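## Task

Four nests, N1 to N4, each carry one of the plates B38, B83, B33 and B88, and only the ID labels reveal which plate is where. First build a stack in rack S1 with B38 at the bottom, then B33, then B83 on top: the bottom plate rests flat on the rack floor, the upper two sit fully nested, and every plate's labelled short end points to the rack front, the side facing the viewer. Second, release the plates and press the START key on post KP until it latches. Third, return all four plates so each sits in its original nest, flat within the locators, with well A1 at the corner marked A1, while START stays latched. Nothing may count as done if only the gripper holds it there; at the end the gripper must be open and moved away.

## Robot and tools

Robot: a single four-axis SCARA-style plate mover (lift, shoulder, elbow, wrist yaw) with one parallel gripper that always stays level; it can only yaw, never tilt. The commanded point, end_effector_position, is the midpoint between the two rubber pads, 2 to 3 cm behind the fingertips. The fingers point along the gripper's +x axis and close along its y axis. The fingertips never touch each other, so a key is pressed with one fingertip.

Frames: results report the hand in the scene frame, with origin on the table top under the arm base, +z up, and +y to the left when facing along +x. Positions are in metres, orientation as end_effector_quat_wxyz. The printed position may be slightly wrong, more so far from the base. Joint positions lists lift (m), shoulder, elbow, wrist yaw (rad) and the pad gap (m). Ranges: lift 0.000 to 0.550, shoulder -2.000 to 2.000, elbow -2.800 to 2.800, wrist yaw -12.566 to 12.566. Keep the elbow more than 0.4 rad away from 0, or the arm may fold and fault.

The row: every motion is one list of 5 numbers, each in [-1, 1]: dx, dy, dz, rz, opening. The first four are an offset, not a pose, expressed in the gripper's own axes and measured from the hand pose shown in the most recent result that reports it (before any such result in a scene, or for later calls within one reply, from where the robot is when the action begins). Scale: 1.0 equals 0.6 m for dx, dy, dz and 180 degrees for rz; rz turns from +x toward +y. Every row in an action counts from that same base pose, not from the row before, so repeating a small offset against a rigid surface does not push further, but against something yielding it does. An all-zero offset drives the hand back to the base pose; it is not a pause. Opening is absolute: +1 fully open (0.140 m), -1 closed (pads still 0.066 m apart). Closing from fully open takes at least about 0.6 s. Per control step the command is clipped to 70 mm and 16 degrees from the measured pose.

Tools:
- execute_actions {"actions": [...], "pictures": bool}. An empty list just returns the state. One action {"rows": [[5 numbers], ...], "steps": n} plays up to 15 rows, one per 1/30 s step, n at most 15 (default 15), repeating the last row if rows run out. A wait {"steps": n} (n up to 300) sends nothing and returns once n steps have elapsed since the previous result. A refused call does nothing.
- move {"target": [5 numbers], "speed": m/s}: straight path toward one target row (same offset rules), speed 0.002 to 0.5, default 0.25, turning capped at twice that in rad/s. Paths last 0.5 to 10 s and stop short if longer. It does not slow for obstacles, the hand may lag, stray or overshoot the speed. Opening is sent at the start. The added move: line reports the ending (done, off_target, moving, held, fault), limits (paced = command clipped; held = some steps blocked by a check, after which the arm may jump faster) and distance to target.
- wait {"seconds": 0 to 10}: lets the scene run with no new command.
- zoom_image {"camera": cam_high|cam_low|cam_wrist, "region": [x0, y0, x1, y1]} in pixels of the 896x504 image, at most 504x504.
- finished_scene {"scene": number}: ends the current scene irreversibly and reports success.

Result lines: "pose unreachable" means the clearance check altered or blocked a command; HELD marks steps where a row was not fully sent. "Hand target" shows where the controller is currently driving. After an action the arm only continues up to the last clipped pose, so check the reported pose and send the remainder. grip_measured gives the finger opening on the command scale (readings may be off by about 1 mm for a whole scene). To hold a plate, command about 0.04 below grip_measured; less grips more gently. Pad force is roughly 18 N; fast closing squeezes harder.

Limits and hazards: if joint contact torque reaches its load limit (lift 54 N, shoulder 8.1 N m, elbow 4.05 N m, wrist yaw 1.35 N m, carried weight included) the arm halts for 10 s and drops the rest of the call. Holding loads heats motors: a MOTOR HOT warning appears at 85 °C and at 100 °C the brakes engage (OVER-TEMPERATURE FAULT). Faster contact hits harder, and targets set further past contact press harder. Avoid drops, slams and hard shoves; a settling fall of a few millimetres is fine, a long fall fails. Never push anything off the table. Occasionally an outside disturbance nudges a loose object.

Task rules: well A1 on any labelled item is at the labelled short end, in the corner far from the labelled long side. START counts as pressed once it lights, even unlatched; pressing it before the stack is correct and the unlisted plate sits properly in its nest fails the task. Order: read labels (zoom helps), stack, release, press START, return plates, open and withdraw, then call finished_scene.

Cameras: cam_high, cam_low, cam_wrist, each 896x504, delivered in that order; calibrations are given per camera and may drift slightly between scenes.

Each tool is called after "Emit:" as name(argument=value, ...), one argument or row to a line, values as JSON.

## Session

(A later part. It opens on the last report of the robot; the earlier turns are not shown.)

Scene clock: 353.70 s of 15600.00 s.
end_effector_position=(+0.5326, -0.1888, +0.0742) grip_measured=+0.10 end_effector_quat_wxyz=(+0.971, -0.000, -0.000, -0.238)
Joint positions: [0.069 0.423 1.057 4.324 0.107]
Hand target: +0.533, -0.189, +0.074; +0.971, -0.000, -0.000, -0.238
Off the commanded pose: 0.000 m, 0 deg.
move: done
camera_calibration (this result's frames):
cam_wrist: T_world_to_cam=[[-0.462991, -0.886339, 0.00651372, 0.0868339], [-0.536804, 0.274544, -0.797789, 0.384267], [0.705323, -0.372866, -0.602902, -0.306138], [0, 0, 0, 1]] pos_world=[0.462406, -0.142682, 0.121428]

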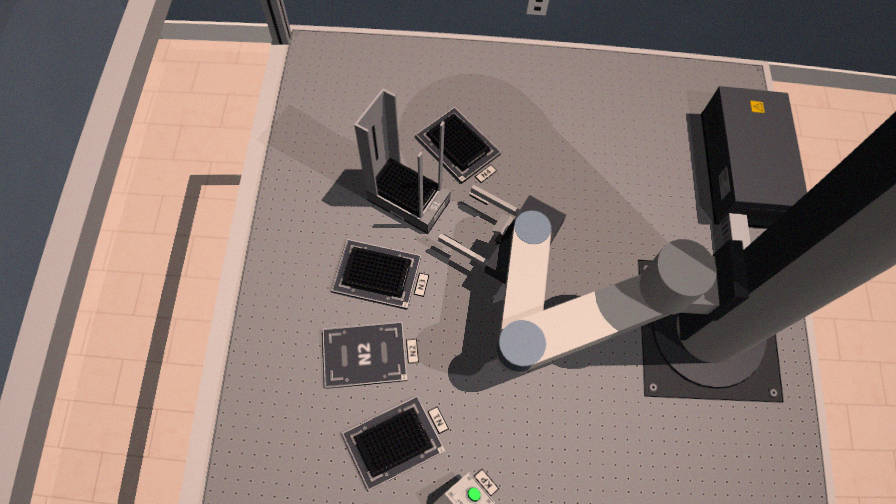

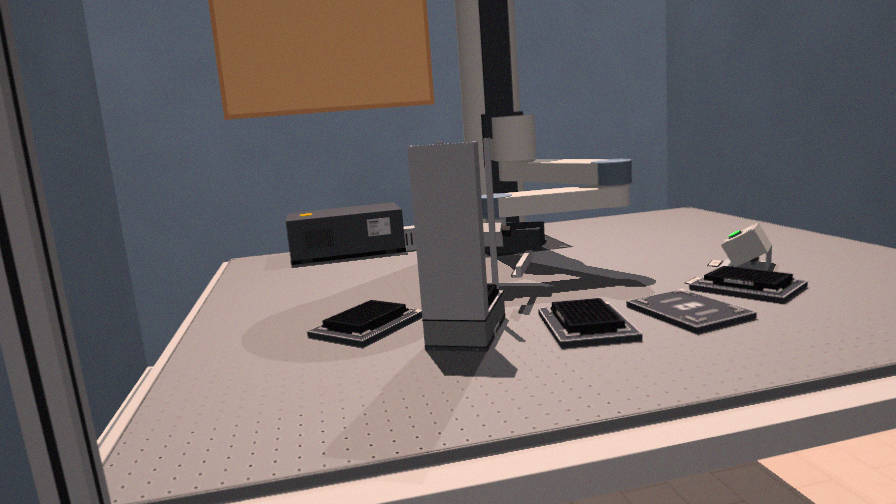

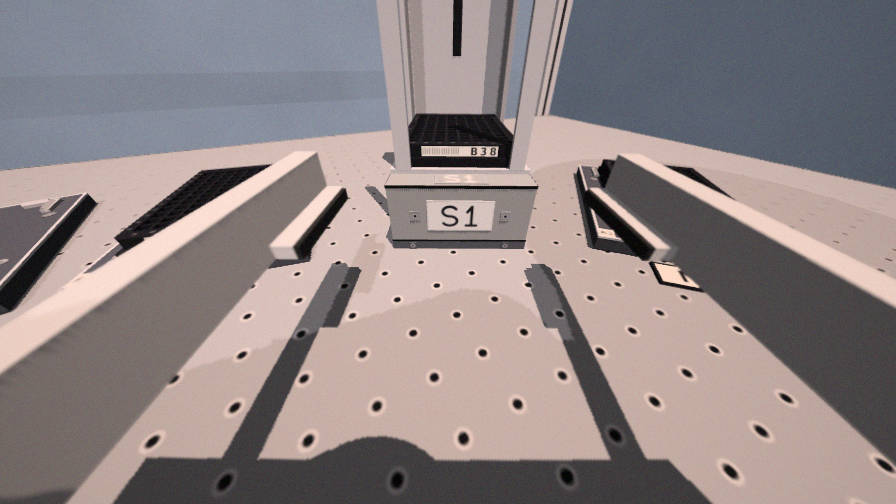

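Pitch ≈12.7 mm, so B38 is at ≈.0727 (good: all nested).

Emit:
move(
  target=[0.25,0,-0.0022,0,0.1],
  speed=0.1,
)

Emit:
move(
  target=[0,0,0,0,-0.5],
)

Scene clock: 357.87 s of 15600.00 s.
end_effector_position=(+0.6656, -0.2581, +0.0730) grip_measured=+0.10 end_effector_quat_wxyz=(+0.971, -0.000, -0.000, -0.238)
Joint positions: [0.068 0.107 1.84  3.857 0.107]
Hand target: +0.666, -0.258, +0.073; +0.971, -0.000, -0.000, -0.238
Off the commanded pose: 0.000 m, 0 deg.
move: done
camera_calibration (this result's frames):
cam_wrist: T_world_to_cam=[[-0.462806, -0.886436, 0.00651372, 0.0869226], [-0.536862, 0.274432, -0.797789, 0.473705], [0.705401, -0.372718, -0.602902, -0.426568], [0, 0, 0, 1]] pos_world=[0.595444, -0.211938, 0.120171]

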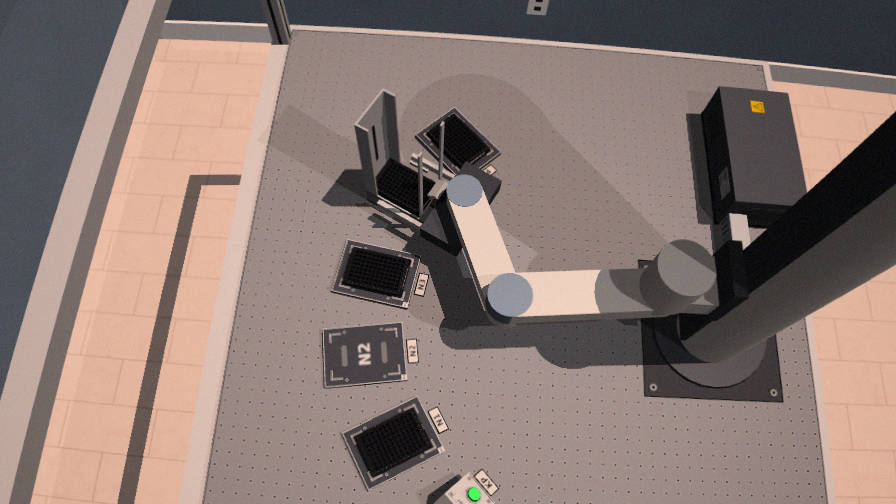

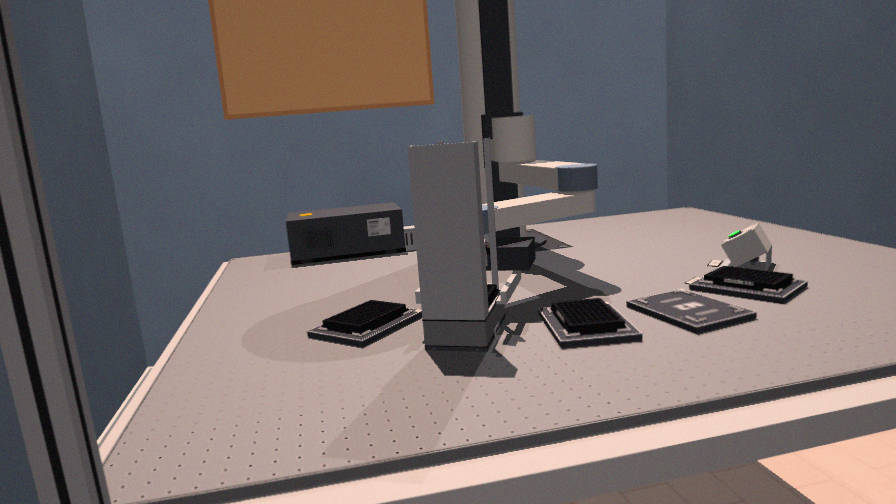

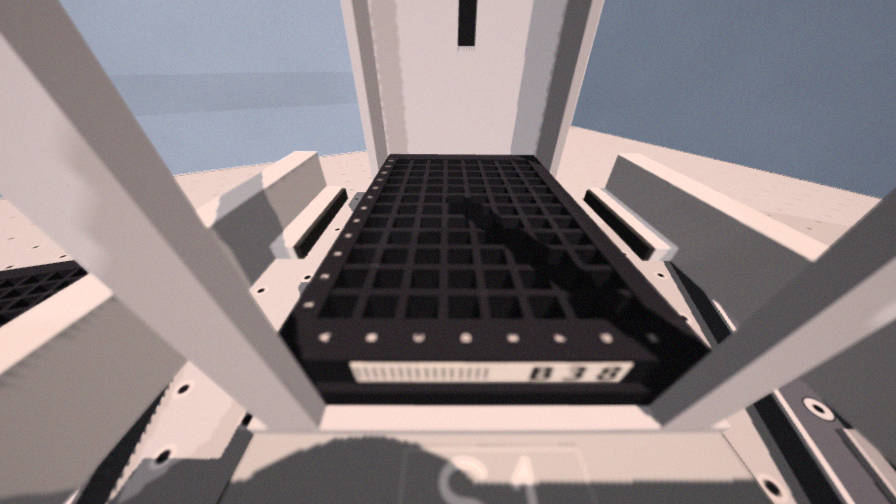

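Scene clock: 358.37 s of 15600.00 s.
end_effector_position=(+0.6656, -0.2581, +0.0730) grip_measured=-0.50 end_effector_quat_wxyz=(+0.971, -0.000, -0.000, -0.238)
Joint positions: [0.068 0.107 1.84  3.857 0.085]
Hand target: +0.666, -0.258, +0.073; +0.971, -0.000, -0.000, -0.238
Off the commanded pose: 0.000 m, 0 deg.
move: done
camera_calibration (this result's frames):
cam_wrist: T_world_to_cam=[[-0.462809, -0.886434, 0.00651372, 0.0869242], [-0.536861, 0.274433, -0.797789, 0.473705], [0.7054, -0.37272, -0.602902, -0.426568], [0, 0, 0, 1]] pos_world=[0.595444, -0.211939, 0.120171]

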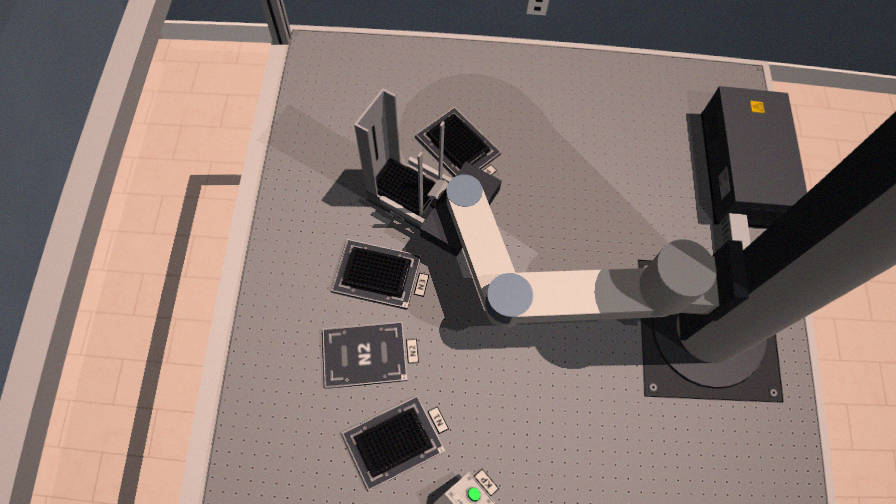

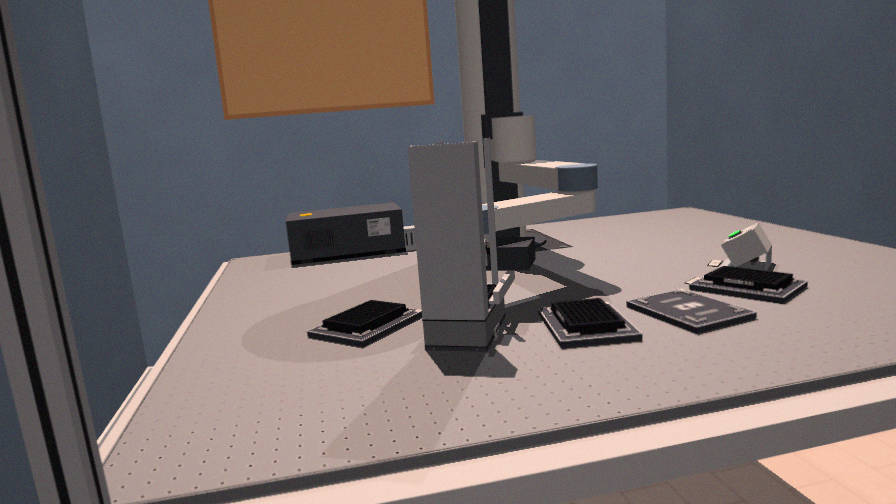

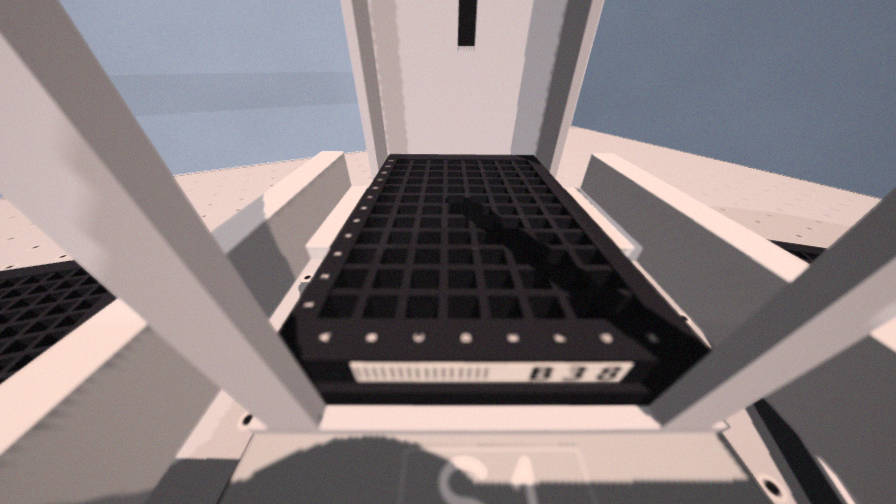

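Emit:
move(
  target=[0,0,-0.001,0,-0.5],
  speed=0.005,
)

Emit:
move(
  target=[0,0,0,0,-0.62],
)

Emit:
move(
  target=[0,0,0.44,0,-0.62],
  speed=0.08,
)

Emit:
move(
  target=[-0.2005,0.5688,0,0.2022,-0.62],
  speed=0.2,
)

Emit:
move(
  target=[0,0,-0.485,0,-0.62],
  speed=0.15,
)

Scene clock: 364.60 s of 15600.00 s.
end_effector_position=(+0.6656, -0.2581, +0.0724) grip_measured=-0.50 end_effector_quat_wxyz=(+0.971, -0.000, -0.000, -0.238)
Joint positions: [0.067 0.107 1.84  3.857 0.085]
Hand target: +0.666, -0.258, +0.072; +0.971, -0.000, -0.000, -0.238
Off the commanded pose: 0.000 m, 0 deg.
After step 90, 2.53 s passed at rest.
move: done
camera_calibration (this result's frames):
cam_wrist: T_world_to_cam=[[-0.462809, -0.886434, 0.00651372, 0.0869276], [-0.536861, 0.274433, -0.797789, 0.473274], [0.7054, -0.37272, -0.602902, -0.426894], [0, 0, 0, 1]] pos_world=[0.595444, -0.211939, 0.119631]

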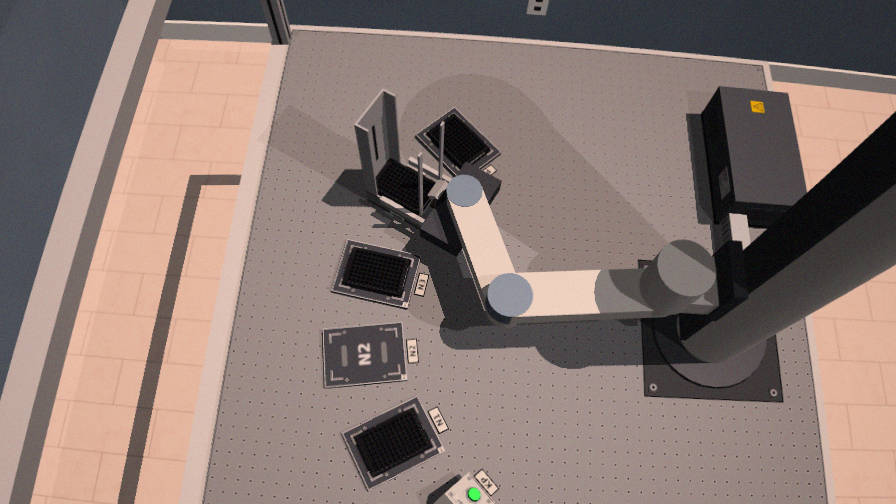

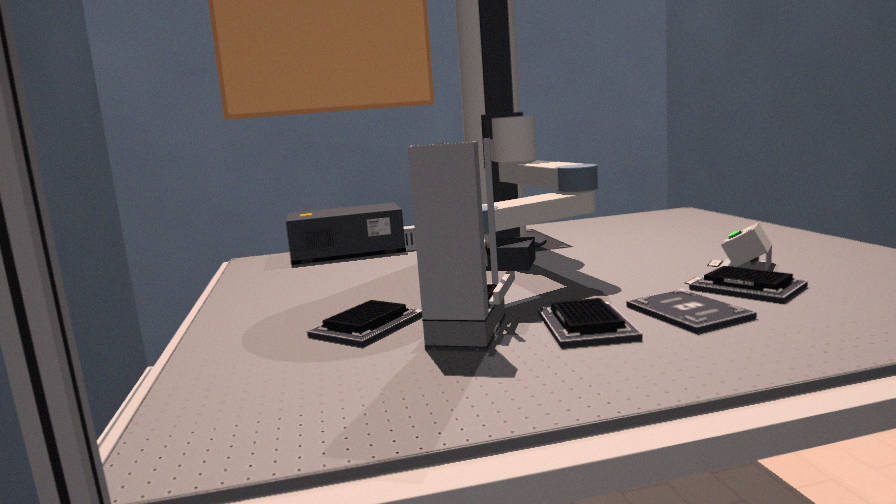

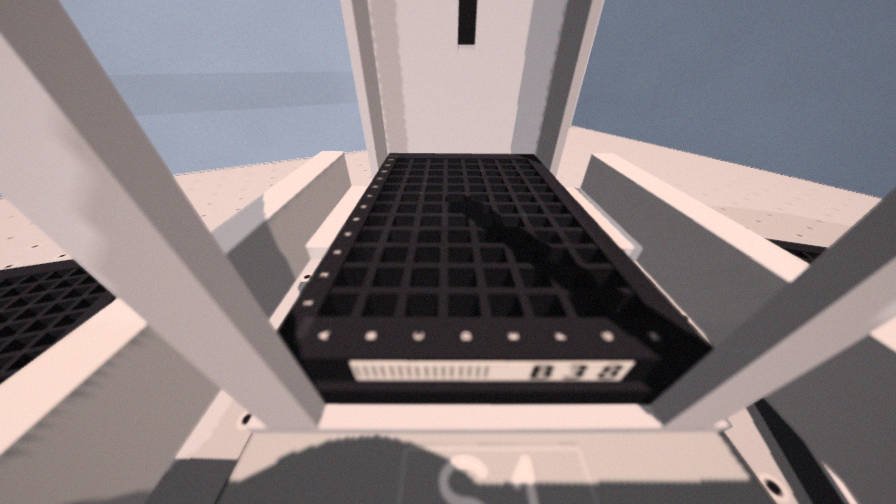

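Scene clock: 365.10 s of 15600.00 s.
end_effector_position=(+0.6656, -0.2580, +0.0724) grip_measured=-0.57 end_effector_quat_wxyz=(+0.971, -0.000, -0.000, -0.238)
Joint positions: [0.067 0.107 1.84  3.857 0.082]
Hand target: +0.666, -0.258, +0.072; +0.971, -0.000, -0.000, -0.238
Off the commanded pose: 0.000 m, 0 deg.
move: done
camera_calibration (this result's frames):
cam_wrist: T_world_to_cam=[[-0.462748, -0.886466, 0.00651372, 0.0868943], [-0.53688, 0.274397, -0.797789, 0.473279], [0.705425, -0.372672, -0.602902, -0.4269], [0, 0, 0, 1]] pos_world=[0.59545, -0.211931, 0.119631]

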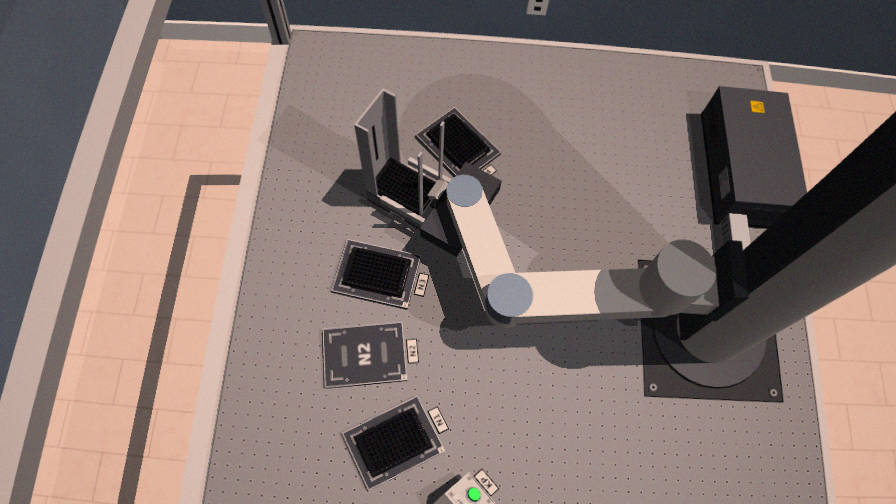

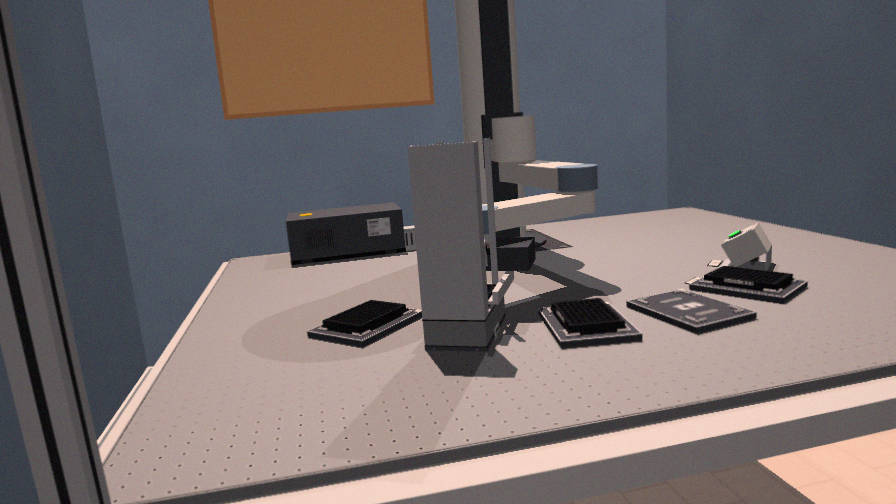

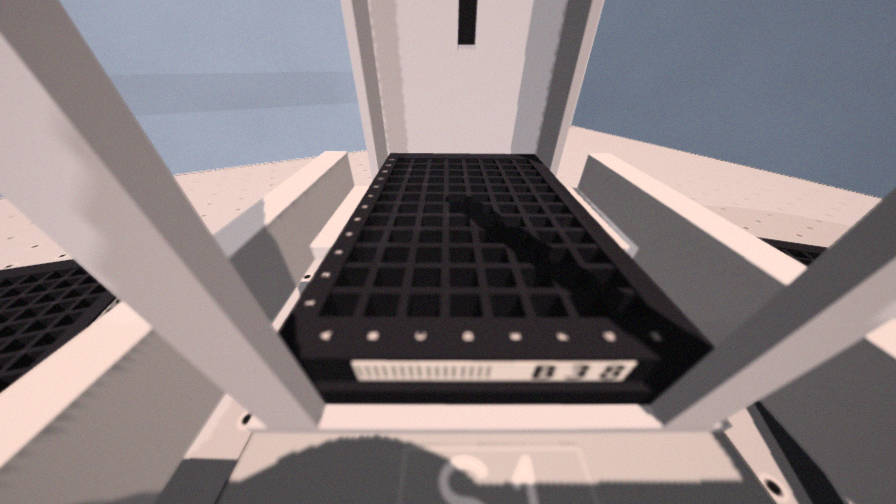

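Scene clock: 368.67 s of 15600.00 s.
end_effector_position=(+0.6656, -0.2580, +0.3365) grip_measured=-0.57 end_effector_quat_wxyz=(+0.971, -0.000, -0.000, -0.238)
Joint positions: [0.331 0.107 1.84  3.857 0.082]
Hand target: +0.666, -0.258, +0.336; +0.971, -0.000, -0.000, -0.238
Off the commanded pose: 0.000 m, 0 deg.
move: done
camera_calibration (this result's frames):
cam_wrist: T_world_to_cam=[[-0.462711, -0.886485, 0.00651372, 0.0851583], [-0.536891, 0.274375, -0.797789, 0.683943], [0.705441, -0.372643, -0.602902, -0.267708], [0, 0, 0, 1]] pos_world=[0.595459, -0.211925, 0.383686]

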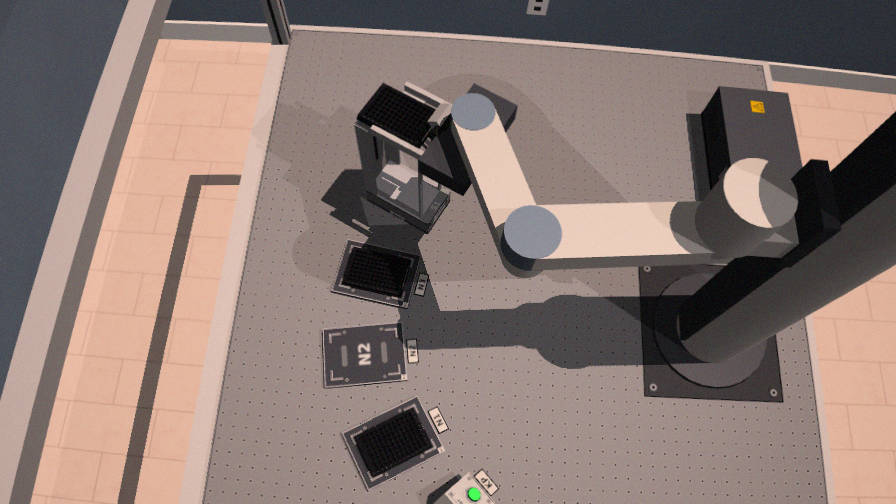

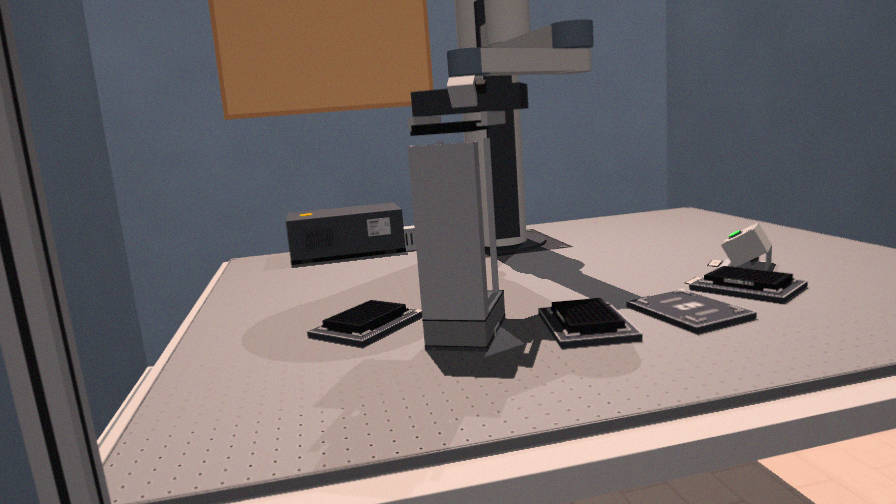

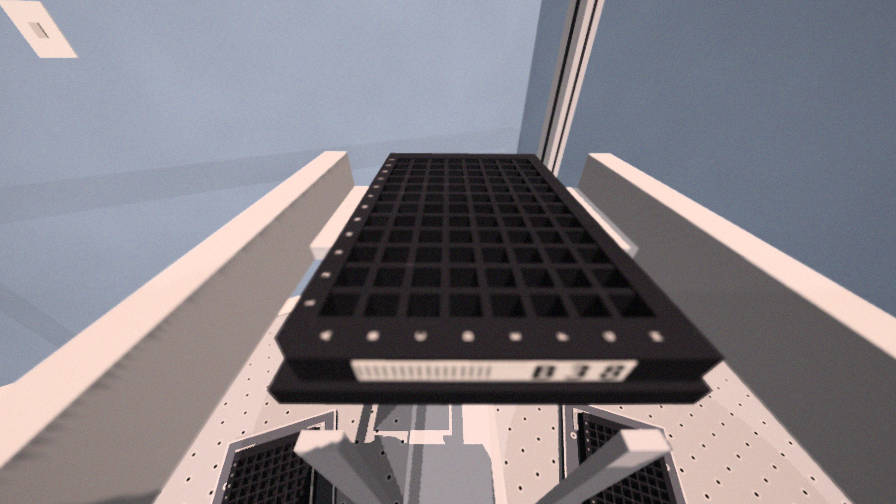

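Scene clock: 370.80 s of 15600.00 s.
end_effector_position=(+0.7164, +0.1005, +0.3365) grip_measured=-0.57 end_effector_quat_wxyz=(+0.997, -0.000, -0.000, +0.078)
Joint positions: [0.331 0.795 1.817 3.827 0.082]
Hand target: +0.716, +0.100, +0.336; +0.997, -0.000, -0.000, +0.078
Off the commanded pose: 0.000 m, 0 deg.
move: done
camera_calibration (this result's frames):
cam_wrist: T_world_to_cam=[[0.154099, -0.988034, 0.00651372, -0.00525418], [-0.594912, -0.0980452, -0.797789, 0.691838], [0.788881, 0.119063, -0.602902, -0.279132], [0, 0, 0, 1]] pos_world=[0.632594, 0.0958745, 0.383686]

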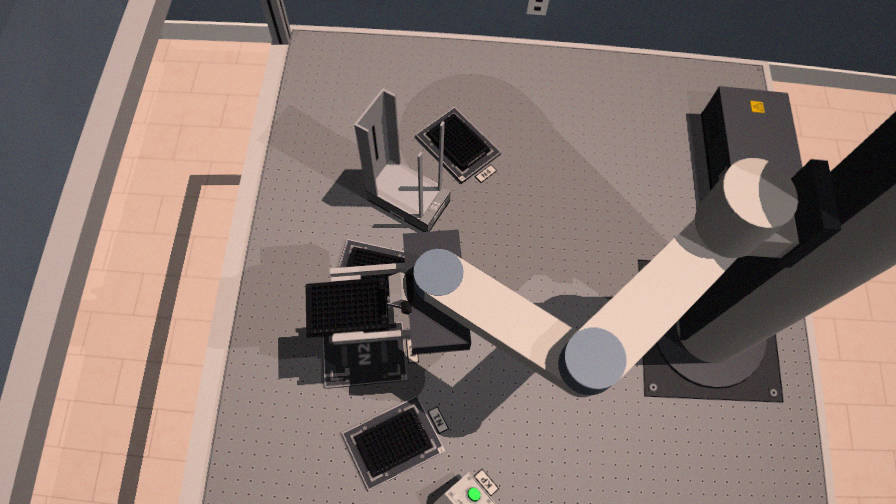

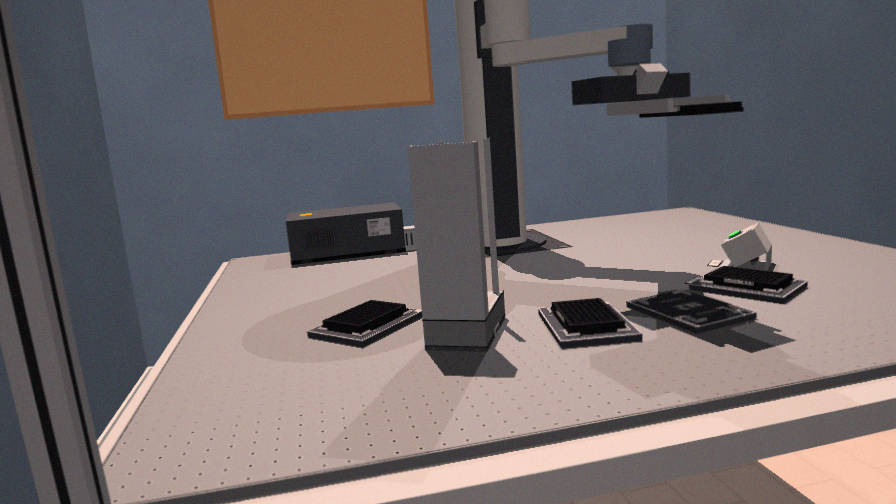

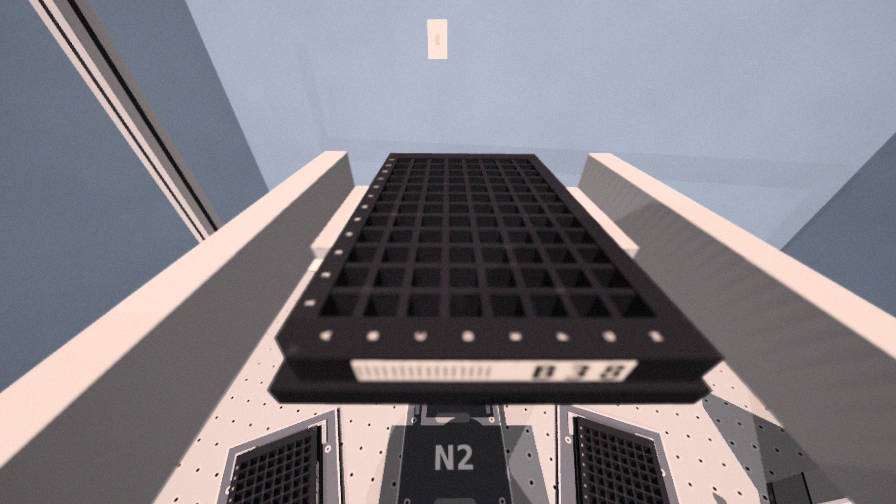

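Scene clock: 373.07 s of 15600.00 s.
end_effector_position=(+0.7164, +0.1004, +0.0454) grip_measured=-0.57 end_effector_quat_wxyz=(+0.997, -0.000, -0.000, +0.078)
Joint positions: [0.04  0.795 1.817 3.827 0.082]
Hand target: +0.716, +0.100, +0.045; +0.997, -0.000, -0.000, +0.078
Off the commanded pose: 0.000 m, 0 deg.
move: done
camera_calibration (this result's frames):
cam_wrist: T_world_to_cam=[[0.154073, -0.988038, 0.00651372, -0.00334663], [-0.594915, -0.0980297, -0.797789, 0.459615], [0.788884, 0.119043, -0.602902, -0.454621], [0, 0, 0, 1]] pos_world=[0.632591, 0.0958688, 0.092606]

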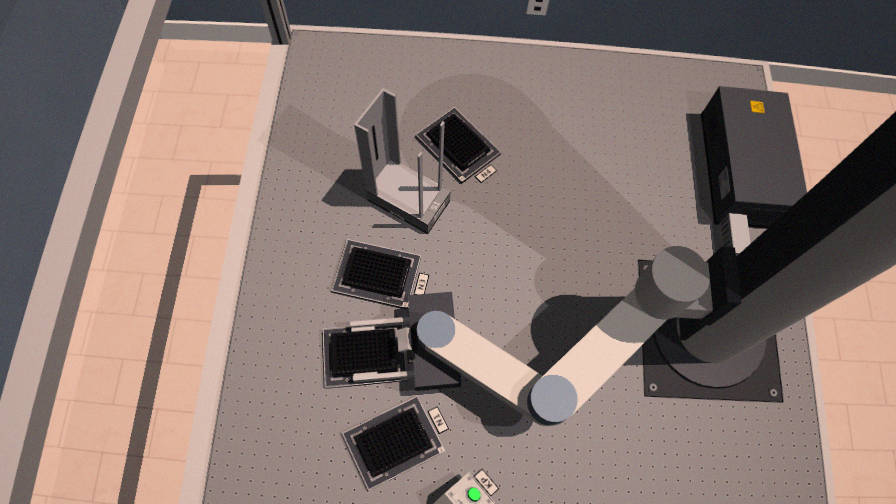

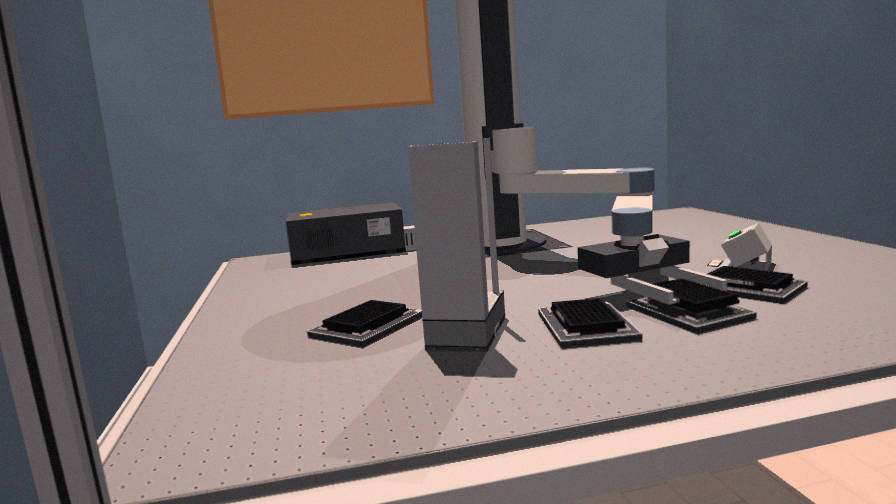

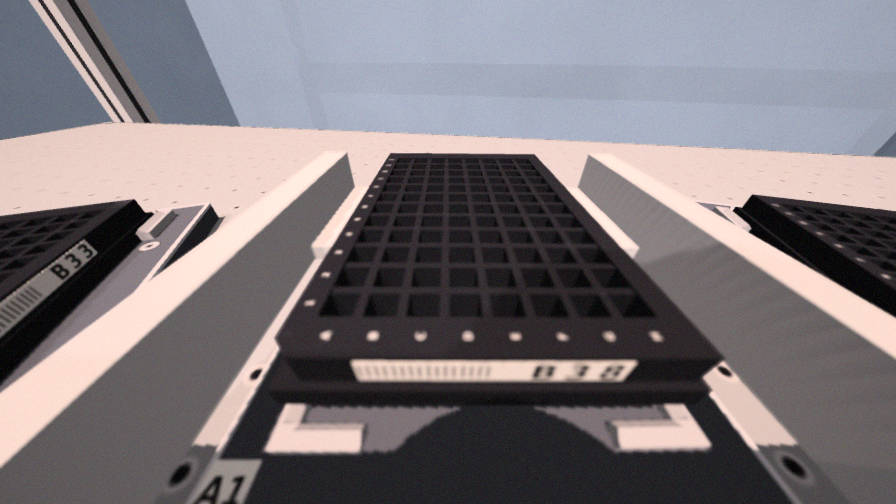

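Emit:
execute_actions(
  actions=[],
)

Emit:
move(
  target=[0.0003,-0.0007,0,0,-0.62],
  speed=0.008,
)

Emit:
move(
  target=[0,0,-0.0202,0,-0.62],
  speed=0.008,
)

Scene clock: 382.60 s of 15600.00 s.
end_effector_position=(+0.7164, +0.1004, +0.0454) grip_measured=-0.57 end_effector_quat_wxyz=(+0.997, -0.000, -0.000, +0.078)
Joint positions: [0.04  0.795 1.817 3.827 0.082]
Hand target: +0.716, +0.100, +0.045; +0.997, -0.000, -0.000, +0.078
Off the commanded pose: 0.000 m, 0 deg.
Steps of this call (steps 1 to 90: nothing new was sent; then 6.53 s passed at rest). Readings (end_effector_position):
1: (+0.7164, +0.1004, +0.0454)
2: (+0.7164, +0.1004, +0.0454)
4: (+0.7164, +0.1004, +0.0454)
8: (+0.7164, +0.1004, +0.0454)
90: the state above
camera_calibration (this result's frames):
cam_wrist: T_world_to_cam=[[0.154073, -0.988038, 0.00651372, -0.00334671], [-0.594915, -0.0980298, -0.797789, 0.459617], [0.788884, 0.119043, -0.602902, -0.45462], [0, 0, 0, 1]] pos_world=[0.632591, 0.0958687, 0.0926078]

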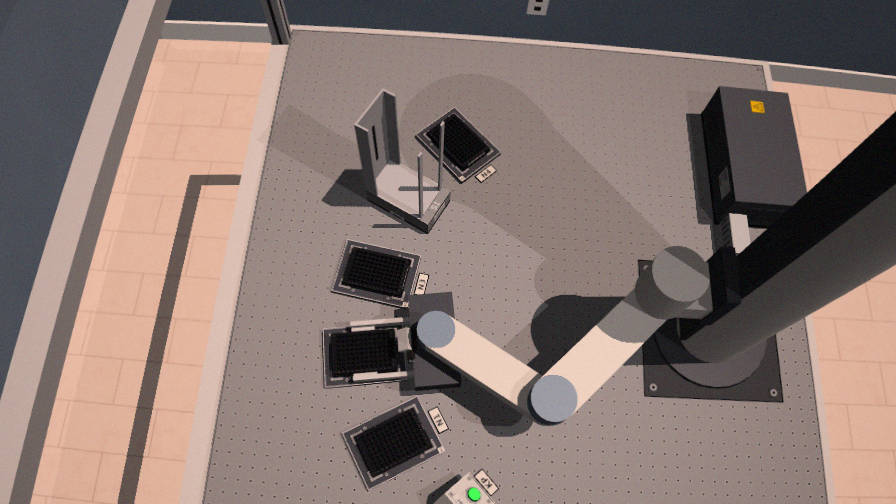

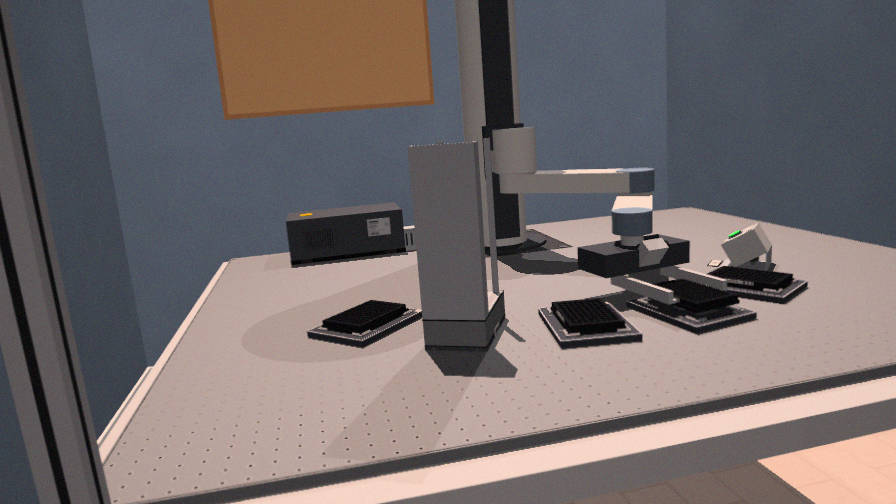

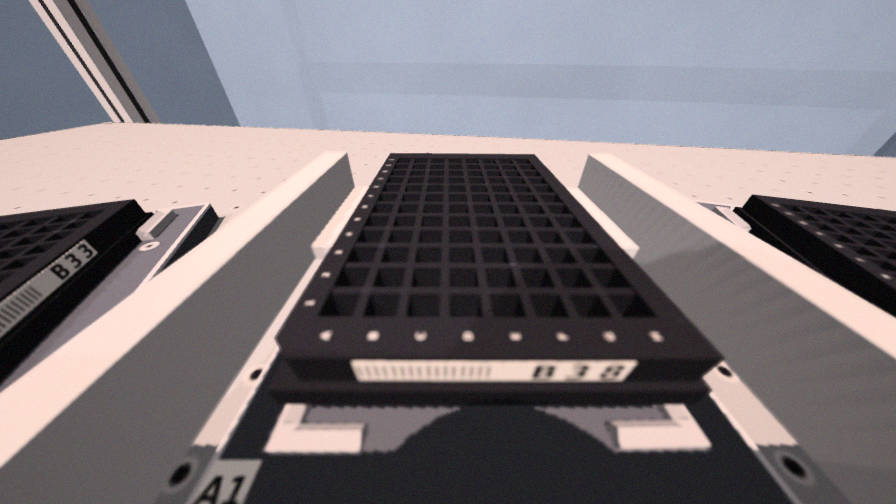

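Scene clock: 383.30 s of 15600.00 s.
end_effector_position=(+0.7167, +0.1001, +0.0454) grip_measured=-0.57 end_effector_quat_wxyz=(+0.997, -0.000, -0.000, +0.078)
Joint positions: [0.04  0.794 1.818 3.827 0.082]
Hand target: +0.717, +0.100, +0.045; +0.997, -0.000, -0.000, +0.078
Off the commanded pose: 0.000 m, 0 deg.
move: done
camera_calibration (this result's frames):
cam_wrist: T_world_to_cam=[[0.153906, -0.988064, 0.00651372, -0.00361709], [-0.594931, -0.0979287, -0.797789, 0.459713], [0.788904, 0.118909, -0.602902, -0.454751], [0, 0, 0, 1]] pos_world=[0.632809, 0.0955191, 0.0926071]

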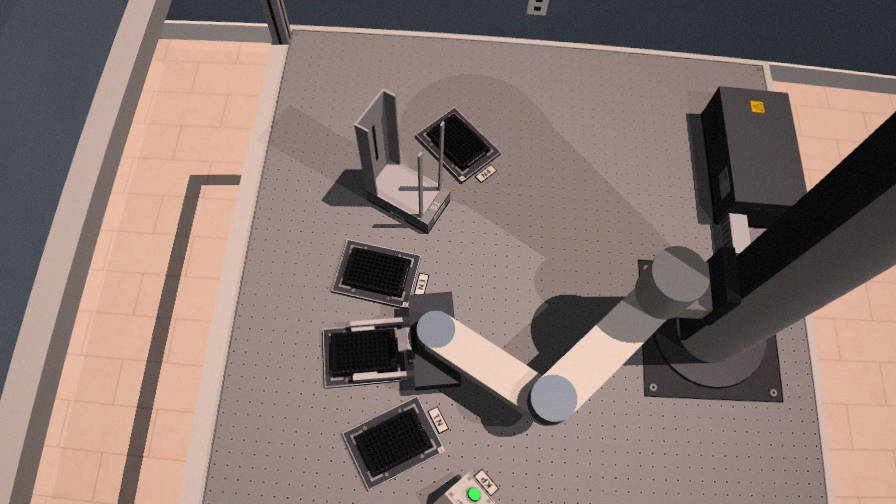

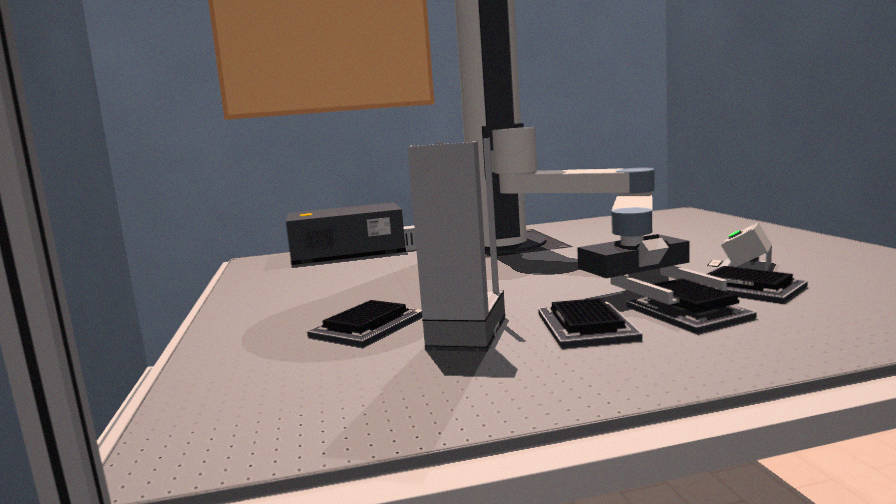

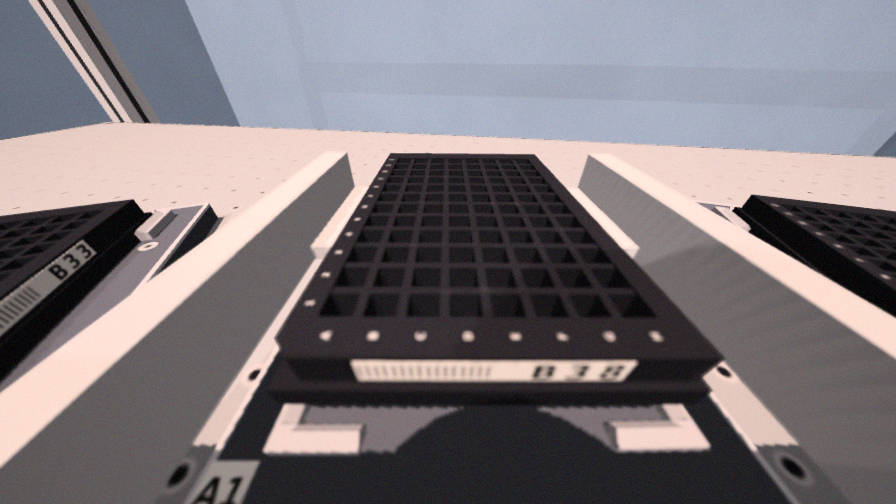

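Scene clock: 385.03 s of 15600.00 s.
end_effector_position=(+0.7168, +0.1000, +0.0334) grip_measured=-0.57 end_effector_quat_wxyz=(+0.997, -0.000, -0.000, +0.078)
Joint positions: [0.028 0.793 1.818 3.827 0.082]
Hand target: +0.717, +0.100, +0.033; +0.997, -0.000, -0.000, +0.078
Off the commanded pose: 0.000 m, 0 deg.
move: done
camera_calibration (this result's frames):
cam_wrist: T_world_to_cam=[[0.154315, -0.988, 0.00651372, -0.00391154], [-0.594891, -0.0981751, -0.797789, 0.450173], [0.788855, 0.119236, -0.602902, -0.462083], [0, 0, 0, 1]] pos_world=[0.632924, 0.095428, 0.0805773]

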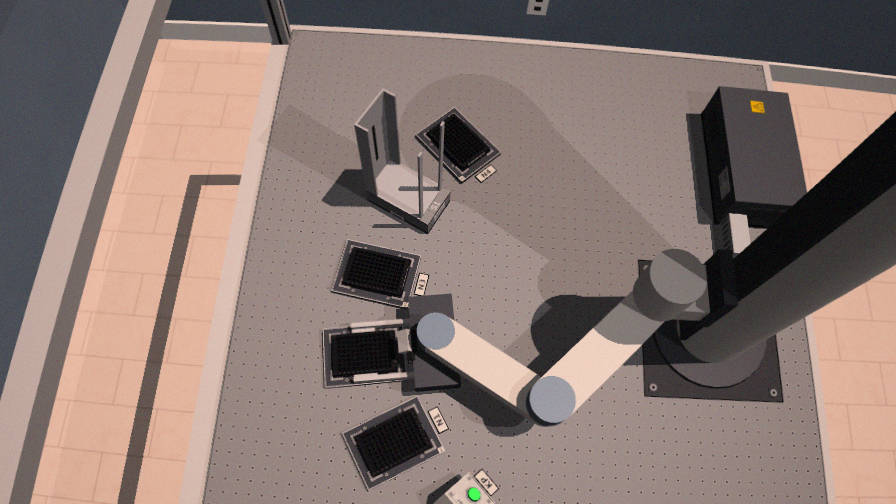

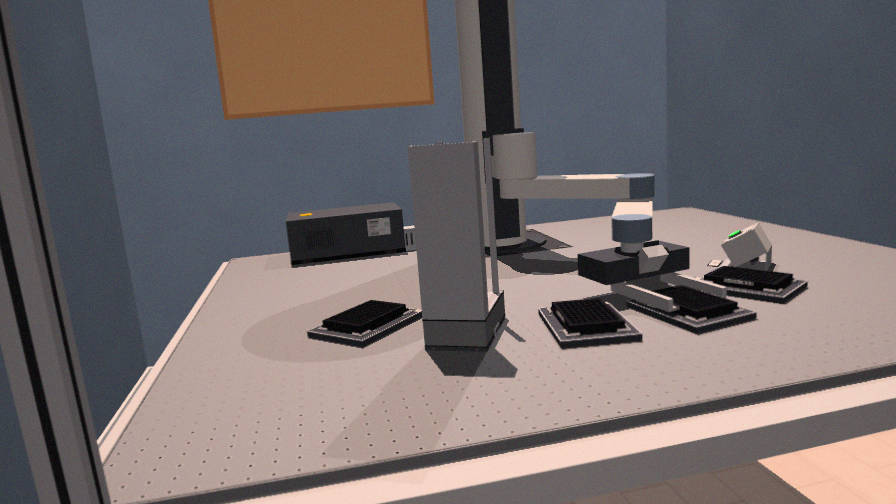

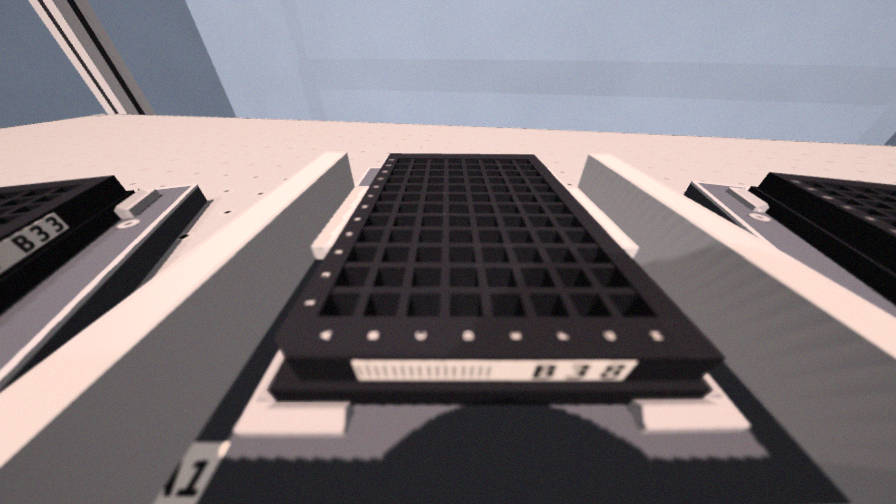

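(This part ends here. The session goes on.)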